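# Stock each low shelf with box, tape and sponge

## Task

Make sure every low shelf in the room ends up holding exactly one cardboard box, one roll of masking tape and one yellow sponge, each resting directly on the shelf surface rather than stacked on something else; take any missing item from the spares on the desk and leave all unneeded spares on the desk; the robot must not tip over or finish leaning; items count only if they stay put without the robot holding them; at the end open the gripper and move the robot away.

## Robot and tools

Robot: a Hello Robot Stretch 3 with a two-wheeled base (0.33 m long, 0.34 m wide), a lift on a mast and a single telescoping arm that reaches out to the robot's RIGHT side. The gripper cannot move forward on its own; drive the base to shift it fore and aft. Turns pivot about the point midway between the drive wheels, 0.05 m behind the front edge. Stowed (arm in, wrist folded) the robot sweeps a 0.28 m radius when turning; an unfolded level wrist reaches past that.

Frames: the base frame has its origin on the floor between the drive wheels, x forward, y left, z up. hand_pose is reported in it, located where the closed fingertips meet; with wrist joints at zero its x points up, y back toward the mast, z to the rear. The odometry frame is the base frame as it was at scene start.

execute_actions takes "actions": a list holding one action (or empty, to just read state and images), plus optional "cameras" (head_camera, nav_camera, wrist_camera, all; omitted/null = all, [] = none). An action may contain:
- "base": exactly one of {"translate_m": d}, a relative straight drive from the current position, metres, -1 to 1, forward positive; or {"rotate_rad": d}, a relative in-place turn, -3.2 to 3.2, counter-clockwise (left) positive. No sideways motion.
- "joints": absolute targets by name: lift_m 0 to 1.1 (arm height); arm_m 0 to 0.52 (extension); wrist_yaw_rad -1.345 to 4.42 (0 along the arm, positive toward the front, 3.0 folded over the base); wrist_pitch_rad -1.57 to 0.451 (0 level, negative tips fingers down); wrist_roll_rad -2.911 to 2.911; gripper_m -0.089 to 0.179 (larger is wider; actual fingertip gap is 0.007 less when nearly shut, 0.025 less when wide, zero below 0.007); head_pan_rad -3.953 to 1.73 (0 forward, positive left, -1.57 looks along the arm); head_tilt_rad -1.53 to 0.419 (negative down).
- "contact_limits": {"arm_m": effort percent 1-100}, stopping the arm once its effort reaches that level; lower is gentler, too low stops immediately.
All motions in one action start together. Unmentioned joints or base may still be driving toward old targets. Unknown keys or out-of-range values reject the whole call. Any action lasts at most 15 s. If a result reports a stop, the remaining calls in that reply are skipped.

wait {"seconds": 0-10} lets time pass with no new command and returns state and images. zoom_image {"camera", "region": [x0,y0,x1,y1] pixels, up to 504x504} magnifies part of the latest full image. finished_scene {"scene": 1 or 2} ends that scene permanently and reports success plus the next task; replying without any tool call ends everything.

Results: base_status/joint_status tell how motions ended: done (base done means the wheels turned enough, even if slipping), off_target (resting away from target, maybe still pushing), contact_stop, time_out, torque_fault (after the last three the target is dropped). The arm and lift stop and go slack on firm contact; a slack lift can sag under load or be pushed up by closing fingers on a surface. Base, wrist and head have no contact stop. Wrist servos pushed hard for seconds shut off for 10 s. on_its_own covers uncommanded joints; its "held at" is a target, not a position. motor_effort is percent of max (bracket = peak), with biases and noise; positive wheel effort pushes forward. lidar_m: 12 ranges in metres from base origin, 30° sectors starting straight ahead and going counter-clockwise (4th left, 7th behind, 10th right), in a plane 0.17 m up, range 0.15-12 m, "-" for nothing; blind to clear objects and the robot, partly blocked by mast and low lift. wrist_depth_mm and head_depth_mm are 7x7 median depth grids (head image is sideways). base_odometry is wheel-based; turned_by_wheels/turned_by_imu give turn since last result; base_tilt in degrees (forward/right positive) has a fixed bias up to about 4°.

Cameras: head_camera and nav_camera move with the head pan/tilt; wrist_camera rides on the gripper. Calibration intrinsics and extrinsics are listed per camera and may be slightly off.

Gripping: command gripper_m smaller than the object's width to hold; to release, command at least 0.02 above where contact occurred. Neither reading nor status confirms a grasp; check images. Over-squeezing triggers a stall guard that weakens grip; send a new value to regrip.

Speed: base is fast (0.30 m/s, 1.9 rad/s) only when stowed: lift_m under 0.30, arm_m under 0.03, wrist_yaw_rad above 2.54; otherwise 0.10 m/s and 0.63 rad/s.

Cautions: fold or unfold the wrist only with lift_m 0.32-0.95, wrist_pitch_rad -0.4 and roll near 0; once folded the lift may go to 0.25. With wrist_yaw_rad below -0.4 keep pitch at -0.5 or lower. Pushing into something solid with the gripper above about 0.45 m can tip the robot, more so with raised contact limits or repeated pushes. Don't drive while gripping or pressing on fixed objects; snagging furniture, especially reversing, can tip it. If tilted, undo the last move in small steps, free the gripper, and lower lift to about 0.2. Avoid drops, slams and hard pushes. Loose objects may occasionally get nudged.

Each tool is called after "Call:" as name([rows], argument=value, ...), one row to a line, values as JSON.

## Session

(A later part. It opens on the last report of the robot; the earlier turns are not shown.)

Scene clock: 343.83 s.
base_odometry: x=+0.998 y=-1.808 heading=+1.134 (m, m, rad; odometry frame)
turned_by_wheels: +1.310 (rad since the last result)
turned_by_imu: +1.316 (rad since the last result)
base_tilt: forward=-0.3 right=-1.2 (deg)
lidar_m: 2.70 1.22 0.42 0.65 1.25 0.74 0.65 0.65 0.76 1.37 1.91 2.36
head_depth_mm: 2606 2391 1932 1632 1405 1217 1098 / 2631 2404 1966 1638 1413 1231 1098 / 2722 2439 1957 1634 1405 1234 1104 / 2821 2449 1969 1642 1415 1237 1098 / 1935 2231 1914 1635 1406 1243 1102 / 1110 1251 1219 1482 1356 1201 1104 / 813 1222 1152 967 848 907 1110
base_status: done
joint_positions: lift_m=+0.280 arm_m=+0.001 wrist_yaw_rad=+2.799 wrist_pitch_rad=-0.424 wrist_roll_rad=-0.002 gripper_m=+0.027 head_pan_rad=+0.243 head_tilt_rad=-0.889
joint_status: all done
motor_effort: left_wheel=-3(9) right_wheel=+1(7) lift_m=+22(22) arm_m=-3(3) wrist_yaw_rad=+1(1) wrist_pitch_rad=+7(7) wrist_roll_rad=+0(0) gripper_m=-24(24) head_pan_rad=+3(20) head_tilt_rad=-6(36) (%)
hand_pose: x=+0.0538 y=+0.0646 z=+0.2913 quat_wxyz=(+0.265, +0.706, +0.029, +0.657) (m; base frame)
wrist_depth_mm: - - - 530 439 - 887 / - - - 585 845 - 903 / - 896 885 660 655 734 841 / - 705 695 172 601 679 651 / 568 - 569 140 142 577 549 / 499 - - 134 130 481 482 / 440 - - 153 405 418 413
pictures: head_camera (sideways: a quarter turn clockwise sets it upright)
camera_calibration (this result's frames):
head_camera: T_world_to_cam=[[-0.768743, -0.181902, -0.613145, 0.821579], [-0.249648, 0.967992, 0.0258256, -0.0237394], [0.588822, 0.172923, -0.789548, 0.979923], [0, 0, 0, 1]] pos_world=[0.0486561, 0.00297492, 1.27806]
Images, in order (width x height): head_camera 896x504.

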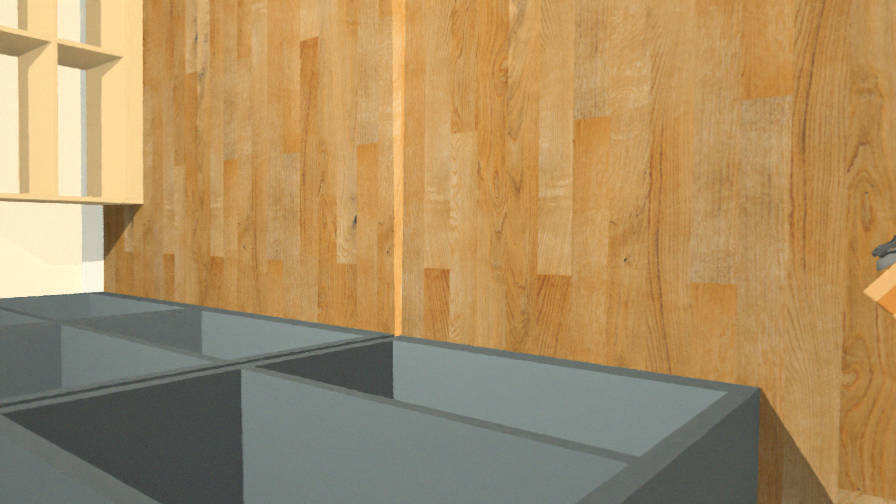

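Call:
execute_actions([
  {"base":{"translate_m":1.0}},
], cameras=[])

Call:
execute_actions([
  {"base":{"translate_m":1.0},"joints":{"head_tilt_rad":-0.75}},
], cameras=["head_camera"])

Scene clock: 351.30 s.
base_odometry: x=+1.420 y=-0.902 heading=+1.134 (m, m, rad; odometry frame)
turned_by_wheels: +0.000 (rad since the last result)
turned_by_imu: +0.001 (rad since the last result)
base_tilt: forward=-0.3 right=-1.2 (deg)
lidar_m: 1.80 1.26 0.59 0.56 0.97 0.81 1.62 1.62 1.90 1.64 1.69 2.04
head_depth_mm: 1733 2053 1947 1634 1400 1235 1100 / 1789 1986 1949 1627 1405 1228 1098 / 1810 1961 1947 1642 1408 1238 1097 / 1802 2003 1958 1658 1414 1244 1099 / 1934 2218 1969 1650 1415 1238 1100 / 1884 2173 1931 1653 1419 1249 1107 / 1807 1488 1504 1579 1389 1246 1107
base_status: done
joint_positions: lift_m=+0.280 arm_m=+0.001 wrist_yaw_rad=+2.799 wrist_pitch_rad=-0.424 wrist_roll_rad=-0.002 gripper_m=+0.027 head_pan_rad=+0.243 head_tilt_rad=-0.890
joint_status: not commanded
motor_effort: left_wheel=-2(8) right_wheel=+2(7) lift_m=+22(22) arm_m=-3(3) wrist_yaw_rad=+1(1) wrist_pitch_rad=+7(7) wrist_roll_rad=+0(0) gripper_m=-24(24) head_pan_rad=+3(3) head_tilt_rad=-5(6) (%)
hand_pose: x=+0.0538 y=+0.0646 z=+0.2913 quat_wxyz=(+0.265, +0.706, +0.029, +0.657) (m; base frame)
wrist_depth_mm: - 810 634 - - - - / - 872 763 960 - - - / - 761 705 705 828 864 889 / - 598 649 173 625 673 677 / 517 - 584 140 142 560 550 / 491 - - 133 130 476 466 / 434 - - 153 407 411 408
pictures: none
No camera images: the call's "cameras" was empty. Leave "cameras" out to get every camera's image.

Scene clock: 356.47 s.
base_odometry: x=+1.843 y=+0.004 heading=+1.134 (m, m, rad; odometry frame)
turned_by_wheels: +0.000 (rad since the last result)
turned_by_imu: +0.001 (rad since the last result)
base_tilt: forward=-0.2 right=-1.2 (deg)
lidar_m: 0.80 0.83 1.35 0.77 1.20 1.00 1.76 2.59 1.77 1.47 1.37 1.14
head_depth_mm: 970 1107 1203 1068 1370 1300 1129 / 973 1115 1202 1063 1369 1304 1129 / 976 1119 1217 1076 1384 1306 1128 / 981 1120 1216 1076 1379 1308 1142 / 986 1129 1220 1089 1398 1314 1140 / 984 1124 1233 1089 1408 1316 1140 / 990 1130 1317 1592 1549 1319 1145
base_status: done
joint_positions: lift_m=+0.280 arm_m=+0.001 wrist_yaw_rad=+2.799 wrist_pitch_rad=-0.424 wrist_roll_rad=-0.002 gripper_m=+0.027 head_pan_rad=+0.243 head_tilt_rad=-0.753
joint_status: all done
motor_effort: left_wheel=-2(7) right_wheel=+2(6) lift_m=+22(22) arm_m=-3(3) wrist_yaw_rad=+1(1) wrist_pitch_rad=+7(7) wrist_roll_rad=+0(0) gripper_m=-24(23) head_pan_rad=+2(3) head_tilt_rad=+2(18) (%)
hand_pose: x=+0.0538 y=+0.0646 z=+0.2913 quat_wxyz=(+0.265, +0.706, +0.030, +0.657) (m; base frame)
wrist_depth_mm: - - 730 - - - 775 / - - 899 - - - 837 / - 800 861 887 868 796 698 / - 714 696 172 625 681 642 / 573 - 603 140 141 567 547 / 508 - - 133 130 480 467 / 441 - - 153 404 417 407
pictures: head_camera (sideways: a quarter turn clockwise sets it upright)
camera_calibration (this result's frames):
head_camera: T_world_to_cam=[[-0.68089, -0.160117, -0.714668, 0.953333], [-0.252977, 0.967166, 0.0243325, -0.0217797], [0.687307, 0.197363, -0.69904, 0.861622], [0, 0, 0, 1]] pos_world=[0.0514062, 0.00365766, 1.28416]
Images, in order (width x height): head_camera 896x504.

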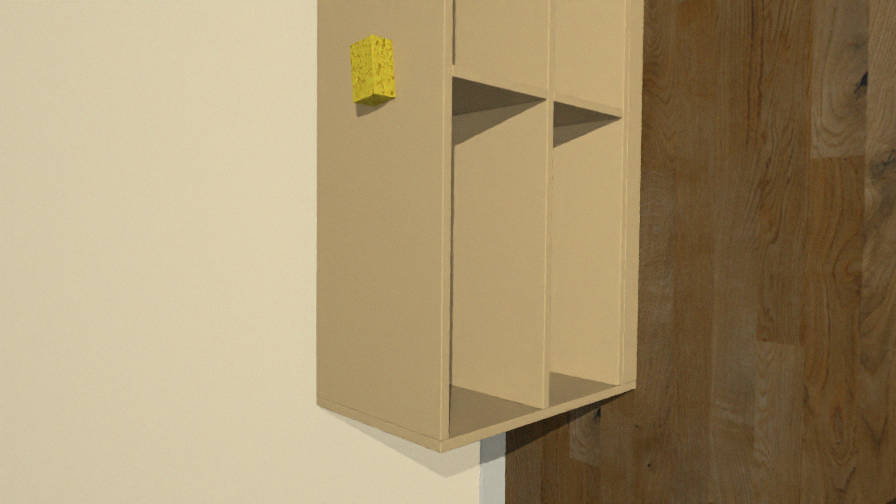

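Call:
execute_actions([
  {"base":{"translate_m":0.2},"joints":{"lift_m":0.55}},
], cameras=[])

Call:
execute_actions([
  {"base":{"rotate_rad":1.94},"joints":{"lift_m":0.69,"wrist_yaw_rad":0,"arm_m":0.36,"head_pan_rad":-1.5}},
], cameras=["wrist_camera","head_camera"])

Scene clock: 364.30 s.
base_odometry: x=+1.928 y=+0.185 heading=+1.134 (m, m, rad; odometry frame)
turned_by_wheels: +0.000 (rad since the last result)
turned_by_imu: +0.000 (rad since the last result)
base_tilt: forward=-0.2 right=-1.1 (deg)
lidar_m: 0.61 0.73 0.69 0.80 1.25 1.16 1.96 2.78 1.86 1.51 1.22 0.98
head_depth_mm: 802 913 1068 939 1066 1225 1130 / 805 917 1068 938 1000 1231 1134 / 805 918 1077 975 1066 1251 1132 / 813 924 1078 979 1075 1255 1137 / 814 928 1080 986 1074 1257 1140 / 812 936 1089 985 1076 1264 1140 / 814 931 1089 986 1015 1294 1140
base_status: done
joint_positions: lift_m=+0.550 arm_m=+0.001 wrist_yaw_rad=+2.799 wrist_pitch_rad=-0.425 wrist_roll_rad=-0.002 gripper_m=+0.027 head_pan_rad=+0.243 head_tilt_rad=-0.753
joint_status: all done
motor_effort: left_wheel=-2(10) right_wheel=+2(6) lift_m=+26(28) arm_m=-4(4) wrist_yaw_rad=+1(1) wrist_pitch_rad=+7(7) wrist_roll_rad=+0(0) gripper_m=-24(24) head_pan_rad=+3(3) head_tilt_rad=+1(1) (%)
hand_pose: x=+0.0538 y=+0.0646 z=+0.5610 quat_wxyz=(+0.265, +0.706, +0.030, +0.657) (m; base frame)
wrist_depth_mm: - 729 892 - - 659 675 / - 791 - - - 764 784 / - - - - - 703 696 / - 944 - 173 784 908 555 / 828 - 948 139 141 829 765 / 834 - 755 133 130 704 696 / 701 693 692 669 665 665 606
pictures: none
No camera images: the call's "cameras" was empty. Leave "cameras" out to get every camera's image.

Scene clock: 368.33 s.
base_odometry: x=+1.928 y=+0.185 heading=+3.074 (m, m, rad; odometry frame)
turned_by_wheels: +1.940 (rad since the last result)
turned_by_imu: +1.953 (rad since the last result)
base_tilt: forward=-0.2 right=-1.2 (deg)
lidar_m: 0.79 1.17 1.95 2.78 1.86 1.50 1.39 0.98 0.61 0.97 0.69 1.26
head_depth_mm: 785 888 1021 983 867 - - / 802 908 1053 - 1047 1216 1134 / 819 934 1081 926 1065 1252 1135 / 835 962 1119 980 1103 1259 1139 / 858 983 1131 983 1150 1282 1136 / 879 1010 1198 1337 1439 1310 1146 / 903 1042 1237 1493 1548 1316 1146
base_status: done
joint_positions: lift_m=+0.690 arm_m=+0.360 wrist_yaw_rad=+0.000 wrist_pitch_rad=-0.425 wrist_roll_rad=-0.002 gripper_m=+0.027 head_pan_rad=-1.493 head_tilt_rad=-0.753
joint_status: all done
motor_effort: left_wheel=-2(8) right_wheel=+1(4) lift_m=+25(28) arm_m=+2(2) wrist_yaw_rad=+0(3) wrist_pitch_rad=+7(7) wrist_roll_rad=+0(0) gripper_m=-23(24) head_pan_rad=-3(33) head_tilt_rad=+2(2) (%)
hand_pose: x=-0.0214 y=-0.7282 z=+0.7010 quat_wxyz=(+0.692, +0.150, -0.690, -0.149) (m; base frame)
wrist_depth_mm: 387 368 355 340 326 314 301 / 418 405 390 372 356 343 333 / 481 447 438 416 391 375 356 / 522 368 362 173 328 351 349 / 302 299 298 140 142 289 287 / 256 252 235 133 129 245 241 / 219 219 216 205 208 213 210
pictures: head_camera (sideways: a quarter turn clockwise sets it upright), wrist_camera
camera_calibration (this result's frames):
head_camera: T_world_to_cam=[[-0.0456654, 0.697672, -0.714961, 0.949839], [0.995636, 0.0900984, 0.0243272, -0.0293894], [0.0813892, -0.710729, -0.698741, 0.86493], [0, 0, 0, 1]] pos_world=[0.0022399, -0.0452967, 1.28417]
wrist_camera: T_world_to_cam=[[-0.99935, -0.0286029, -0.0219582, -0.0182722], [0.00114373, 0.583494, -0.812117, 1.02373], [0.0360414, -0.811614, -0.583081, -0.0133967], [0, 0, 0, 1]] pos_world=[-0.0189483, -0.608733, 0.823172]
Images, in order (width x height): head_camera 896x504, wrist_camera 644x364.

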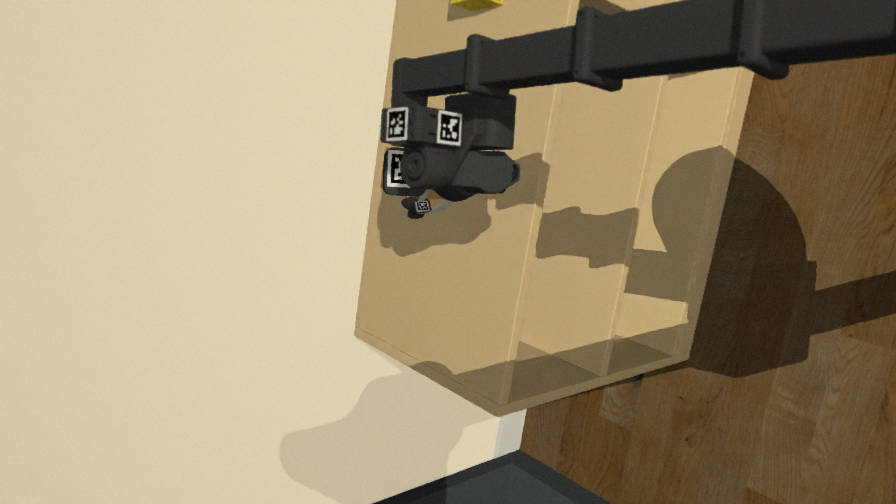

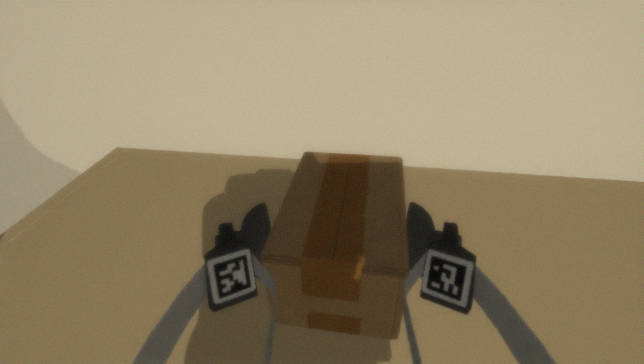

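Call:
execute_actions([
  {"joints":{"lift_m":0.629}},
], cameras=[])

Call:
execute_actions([
  {"joints":{"gripper_m":0.11}},
], cameras=["wrist_camera"])

Call:
execute_actions([
  {"joints":{"lift_m":0.66,"arm_m":0.03,"head_pan_rad":-2.9,"head_tilt_rad":-0.5}},
])

Scene clock: 372.67 s.
base_odometry: x=+1.928 y=+0.185 heading=+3.074 (m, m, rad; odometry frame)
turned_by_wheels: +0.000 (rad since the last result)
turned_by_imu: +0.000 (rad since the last result)
base_tilt: forward=-0.2 right=-1.1 (deg)
lidar_m: 0.80 1.16 1.95 2.77 1.87 1.50 1.38 0.98 0.60 0.97 0.69 1.26
head_depth_mm: 786 886 1022 973 865 1182 - / 802 910 1057 1038 1068 1226 1132 / 816 933 1083 1042 1095 1249 1136 / 837 961 1114 980 1096 1264 1135 / 862 985 1127 983 1152 1290 1144 / 881 1011 1187 1336 1430 1317 1137 / 902 1043 1230 1495 1528 1312 1144
base_status: not commanded
joint_positions: lift_m=+0.629 arm_m=+0.360 wrist_yaw_rad=+0.000 wrist_pitch_rad=-0.423 wrist_roll_rad=-0.002 gripper_m=+0.027 head_pan_rad=-1.493 head_tilt_rad=-0.753
joint_status: all done
motor_effort: left_wheel=-2(2) right_wheel=+2(1) lift_m=+21(24) arm_m=+3(2) wrist_yaw_rad=+0(0) wrist_pitch_rad=+7(7) wrist_roll_rad=+0(0) gripper_m=-24(23) head_pan_rad=-2(4) head_tilt_rad=+2(2) (%)
hand_pose: x=-0.0214 y=-0.7284 z=+0.6406 quat_wxyz=(+0.692, +0.149, -0.690, -0.149) (m; base frame)
wrist_depth_mm: 386 370 354 337 329 312 305 / 426 411 388 370 357 341 328 / 455 342 335 333 323 319 319 / 267 263 259 171 234 252 247 / 216 214 214 140 141 208 204 / 182 181 168 133 131 175 173 / 157 157 155 150 150 152 151
pictures: none
No camera images: the call's "cameras" was empty. Leave "cameras" out to get every camera's image.

Scene clock: 374.00 s.
base_odometry: x=+1.928 y=+0.185 heading=+3.074 (m, m, rad; odometry frame)
turned_by_wheels: +0.000 (rad since the last result)
turned_by_imu: +0.000 (rad since the last result)
base_tilt: forward=-0.2 right=-1.1 (deg)
lidar_m: 0.79 1.16 1.95 2.78 1.86 1.50 1.38 0.98 0.60 0.97 0.69 1.25
head_depth_mm: 781 884 1022 968 863 1183 - / 801 912 1050 1038 1067 1223 1131 / 822 938 1085 1044 1094 1249 1137 / 837 960 1114 980 1103 1261 1141 / 860 987 1136 985 1152 1289 1137 / 881 1012 1193 1338 1431 1310 1143 / 902 1046 1241 1486 1538 1321 1143
base_status: not commanded
joint_positions: lift_m=+0.629 arm_m=+0.360 wrist_yaw_rad=+0.000 wrist_pitch_rad=-0.421 wrist_roll_rad=-0.002 gripper_m=+0.110 head_pan_rad=-1.493 head_tilt_rad=-0.753
joint_status: all done
motor_effort: left_wheel=-2(2) right_wheel=+1(1) lift_m=+21(21) arm_m=+2(2) wrist_yaw_rad=+1(1) wrist_pitch_rad=+6(7) wrist_roll_rad=+0(0) gripper_m=+0(98) head_pan_rad=-1(4) head_tilt_rad=+2(1) (%)
hand_pose: x=-0.0214 y=-0.7287 z=+0.6412 quat_wxyz=(+0.692, +0.148, -0.691, -0.148) (m; base frame)
wrist_depth_mm: 382 370 355 338 328 313 304 / 430 407 394 372 354 343 325 / 447 342 338 333 329 325 320 / 268 264 261 174 234 254 248 / 218 215 220 141 172 213 205 / 183 182 170 133 151 - 176 / 157 156 155 151 150 151 151
pictures: wrist_camera
camera_calibration (this result's frames):
wrist_camera: T_world_to_cam=[[-0.99935, -0.028689, -0.0218446, -0.0197369], [0.00114606, 0.580227, -0.814454, 0.97453], [0.0360407, -0.81395, -0.579816, -0.052509], [0, 0, 0, 1]] pos_world=[-0.0189485, -0.608754, 0.762833]
Images, in order (width x height): wrist_camera 644x364.

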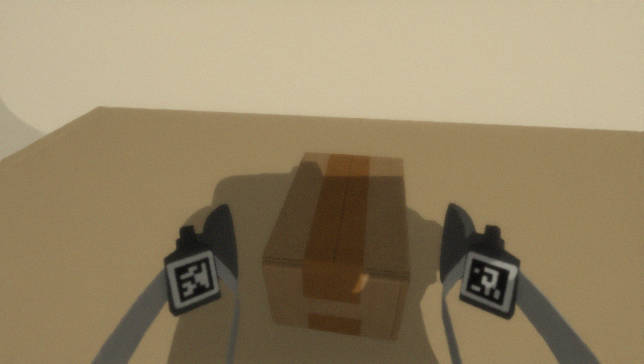

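Scene clock: 377.63 s.
base_odometry: x=+1.928 y=+0.185 heading=+3.074 (m, m, rad; odometry frame)
turned_by_wheels: +0.000 (rad since the last result)
turned_by_imu: +0.000 (rad since the last result)
base_tilt: forward=-0.2 right=-1.1 (deg)
lidar_m: 0.80 1.17 1.96 2.77 1.86 1.51 1.39 0.98 0.61 0.97 0.69 1.26
head_depth_mm: 1438 1559 1699 1893 1934 1516 1258 / 1500 1630 1782 1972 1911 1519 1254 / 1557 1698 1888 2083 1927 1527 1267 / 1619 1785 1965 1731 1652 1527 1268 / 1649 1778 1939 1727 1594 1444 1261 / 1436 1514 1612 1661 1194 1241 1237 / 1238 1303 1371 1416 1036 1097 1142
base_status: not commanded
joint_positions: lift_m=+0.660 arm_m=+0.030 wrist_yaw_rad=+0.000 wrist_pitch_rad=-0.419 wrist_roll_rad=-0.002 gripper_m=+0.110 head_pan_rad=-2.893 head_tilt_rad=-0.508
joint_status: all done
motor_effort: left_wheel=-2(2) right_wheel=+2(2) lift_m=+27(26) arm_m=-4(3) wrist_yaw_rad=-2(1) wrist_pitch_rad=+6(6) wrist_roll_rad=+0(0) gripper_m=+0(0) head_pan_rad=-2(32) head_tilt_rad=+4(26) (%)
hand_pose: x=-0.0214 y=-0.3995 z=+0.6722 quat_wxyz=(+0.693, +0.148, -0.691, -0.147) (m; base frame)
wrist_depth_mm: 702 693 682 646 594 584 566 / 767 771 579 529 559 558 493 / 789 415 415 406 392 387 389 / 939 480 713 691 692 337 319 / - 551 658 608 619 456 571 / 881 925 546 528 517 - 517 / 788 780 724 714 693 504 462
pictures: head_camera (sideways: a quarter turn clockwise sets it upright), nav_camera (sideways: a quarter turn counterclockwise sets it upright), wrist_camera
camera_calibration (this result's frames):
head_camera: T_world_to_cam=[[0.491216, 0.115957, -0.863285, 1.13992], [0.263722, -0.96438, 0.0205236, -0.01998], [-0.830155, -0.237749, -0.504299, 0.617541], [0, 0, 0, 1]] pos_world=[-0.0420219, -0.00463024, 1.29591]
nav_camera: T_world_to_cam=[[-0.504133, -0.160163, 0.848645, -1.06507], [-0.281079, 0.959581, 0.0141269, 0.0320214], [-0.816606, -0.231414, -0.528775, 0.650215], [0, 0, 0, 1]] pos_world=[0.00303511, -0.0508428, 1.24723]
wrist_camera: T_world_to_cam=[[-0.99935, -0.0287005, -0.021809, -0.00964693], [0.00115556, 0.579204, -0.815182, 0.808915], [0.036028, -0.814677, -0.578795, 0.232451], [0, 0, 0, 1]] pos_world=[-0.0189502, -0.279431, 0.793744]
Images, in order (width x height): head_camera 896x504, nav_camera 672x504, wrist_camera 644x364.

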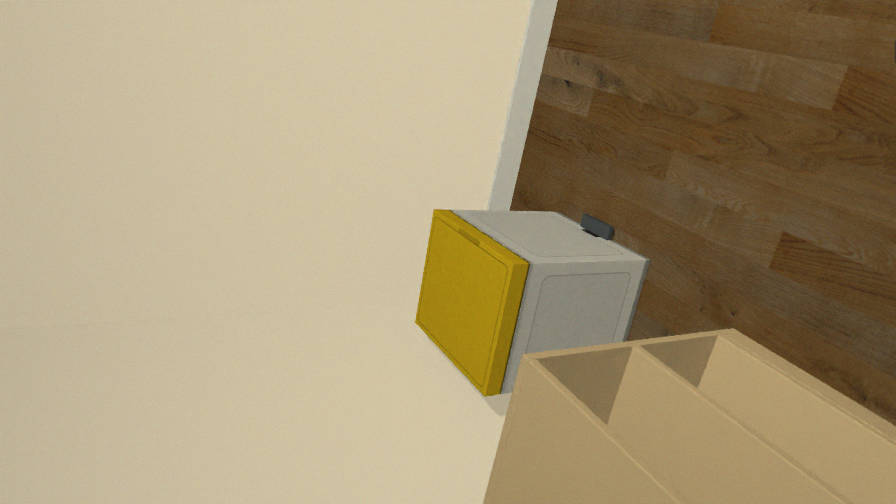

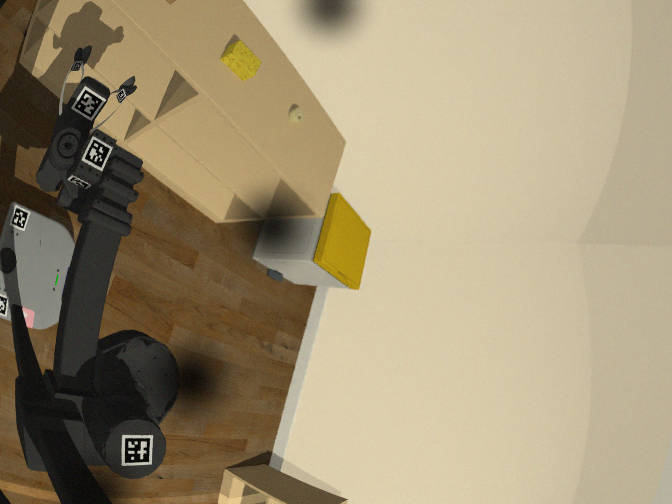

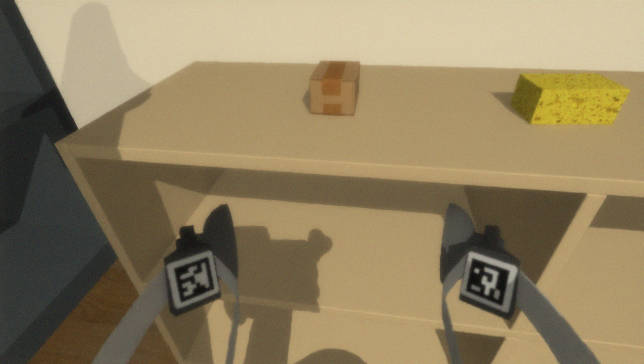

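Call:
execute_actions(actions=[])

Scene clock: 383.17 s.
base_odometry: x=+1.928 y=+0.185 heading=+3.074 (m, m, rad; odometry frame)
turned_by_wheels: +0.000 (rad since the last result)
turned_by_imu: +0.000 (rad since the last result)
base_tilt: forward=-0.2 right=-1.1 (deg)
lidar_m: 0.80 1.16 1.95 2.78 1.86 1.51 1.38 0.98 0.60 0.97 0.69 1.26
head_depth_mm: 1436 1566 1704 1889 1929 1526 1252 / 1489 1637 1791 1986 1940 1529 1267 / 1557 1709 1873 2065 1928 1526 1261 / 1629 1781 1962 1722 1643 1525 1264 / 1639 1781 1939 1731 1601 1448 1270 / 1428 1514 1618 1669 1196 1245 1238 / 1239 1300 1368 1412 1038 1099 1136
base_status: not commanded
joint_positions: lift_m=+0.660 arm_m=+0.030 wrist_yaw_rad=+0.000 wrist_pitch_rad=-0.419 wrist_roll_rad=-0.002 gripper_m=+0.110 head_pan_rad=-2.893 head_tilt_rad=-0.508
joint_status: all done
motor_effort: left_wheel=-2(2) right_wheel=+2(2) lift_m=+25(26) arm_m=-4(3) wrist_yaw_rad=+0(1) wrist_pitch_rad=+6(6) wrist_roll_rad=+0(0) gripper_m=+0(0) head_pan_rad=-2(32) head_tilt_rad=+4(26) (%)
hand_pose: x=-0.0214 y=-0.3995 z=+0.6722 quat_wxyz=(+0.693, +0.148, -0.691, -0.147) (m; base frame)
wrist_depth_mm: 694 682 673 630 607 586 561 / 751 750 592 525 562 551 498 / 807 412 407 405 405 394 384 / 950 493 727 698 684 335 314 / - 552 647 612 618 456 569 / 878 914 553 522 523 - 526 / 798 777 740 721 686 505 458
pictures: head_camera (sideways: a quarter turn clockwise sets it upright), nav_camera (sideways: a quarter turn counterclockwise sets it upright), wrist_camera
camera_calibration (this result's frames):
head_camera: T_world_to_cam=[[0.491216, 0.115957, -0.863285, 1.13992], [0.263722, -0.96438, 0.0205236, -0.01998], [-0.830155, -0.237749, -0.504299, 0.617541], [0, 0, 0, 1]] pos_world=[-0.0420219, -0.00463024, 1.29591]
nav_camera: T_world_to_cam=[[-0.504133, -0.160163, 0.848645, -1.06507], [-0.281079, 0.959581, 0.0141269, 0.0320214], [-0.816606, -0.231414, -0.528775, 0.650215], [0, 0, 0, 1]] pos_world=[0.00303511, -0.0508428, 1.24723]
wrist_camera: T_world_to_cam=[[-0.99935, -0.0287003, -0.021809, -0.00964687], [0.00115572, 0.579204, -0.815182, 0.808915], [0.0360278, -0.814677, -0.578794, 0.232451], [0, 0, 0, 1]] pos_world=[-0.0189502, -0.279431, 0.793744]
Images, in order (width x height): head_camera 896x504, nav_camera 672x504, wrist_camera 644x364.

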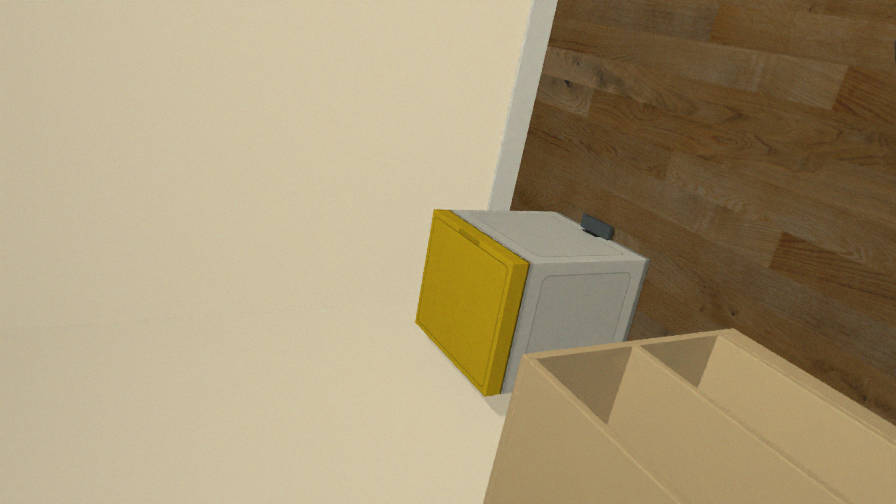

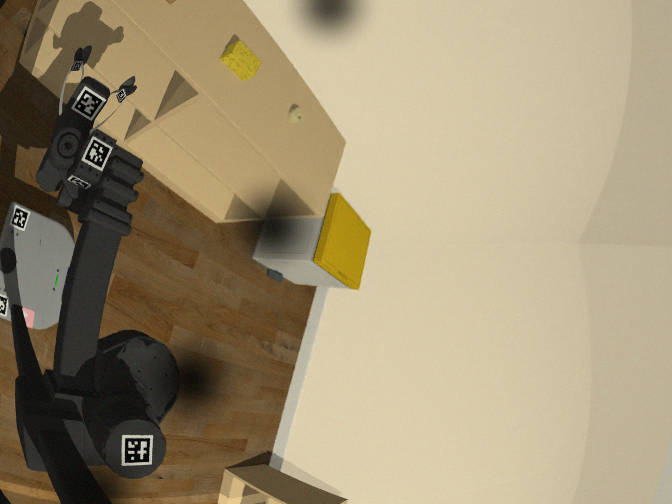

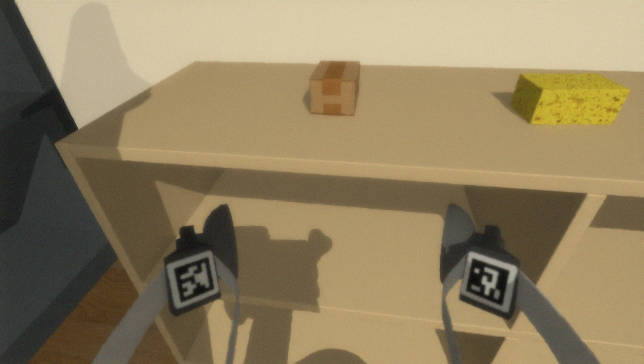

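Call:
finished_scene(scene=2)

The scene is finished: the task was done.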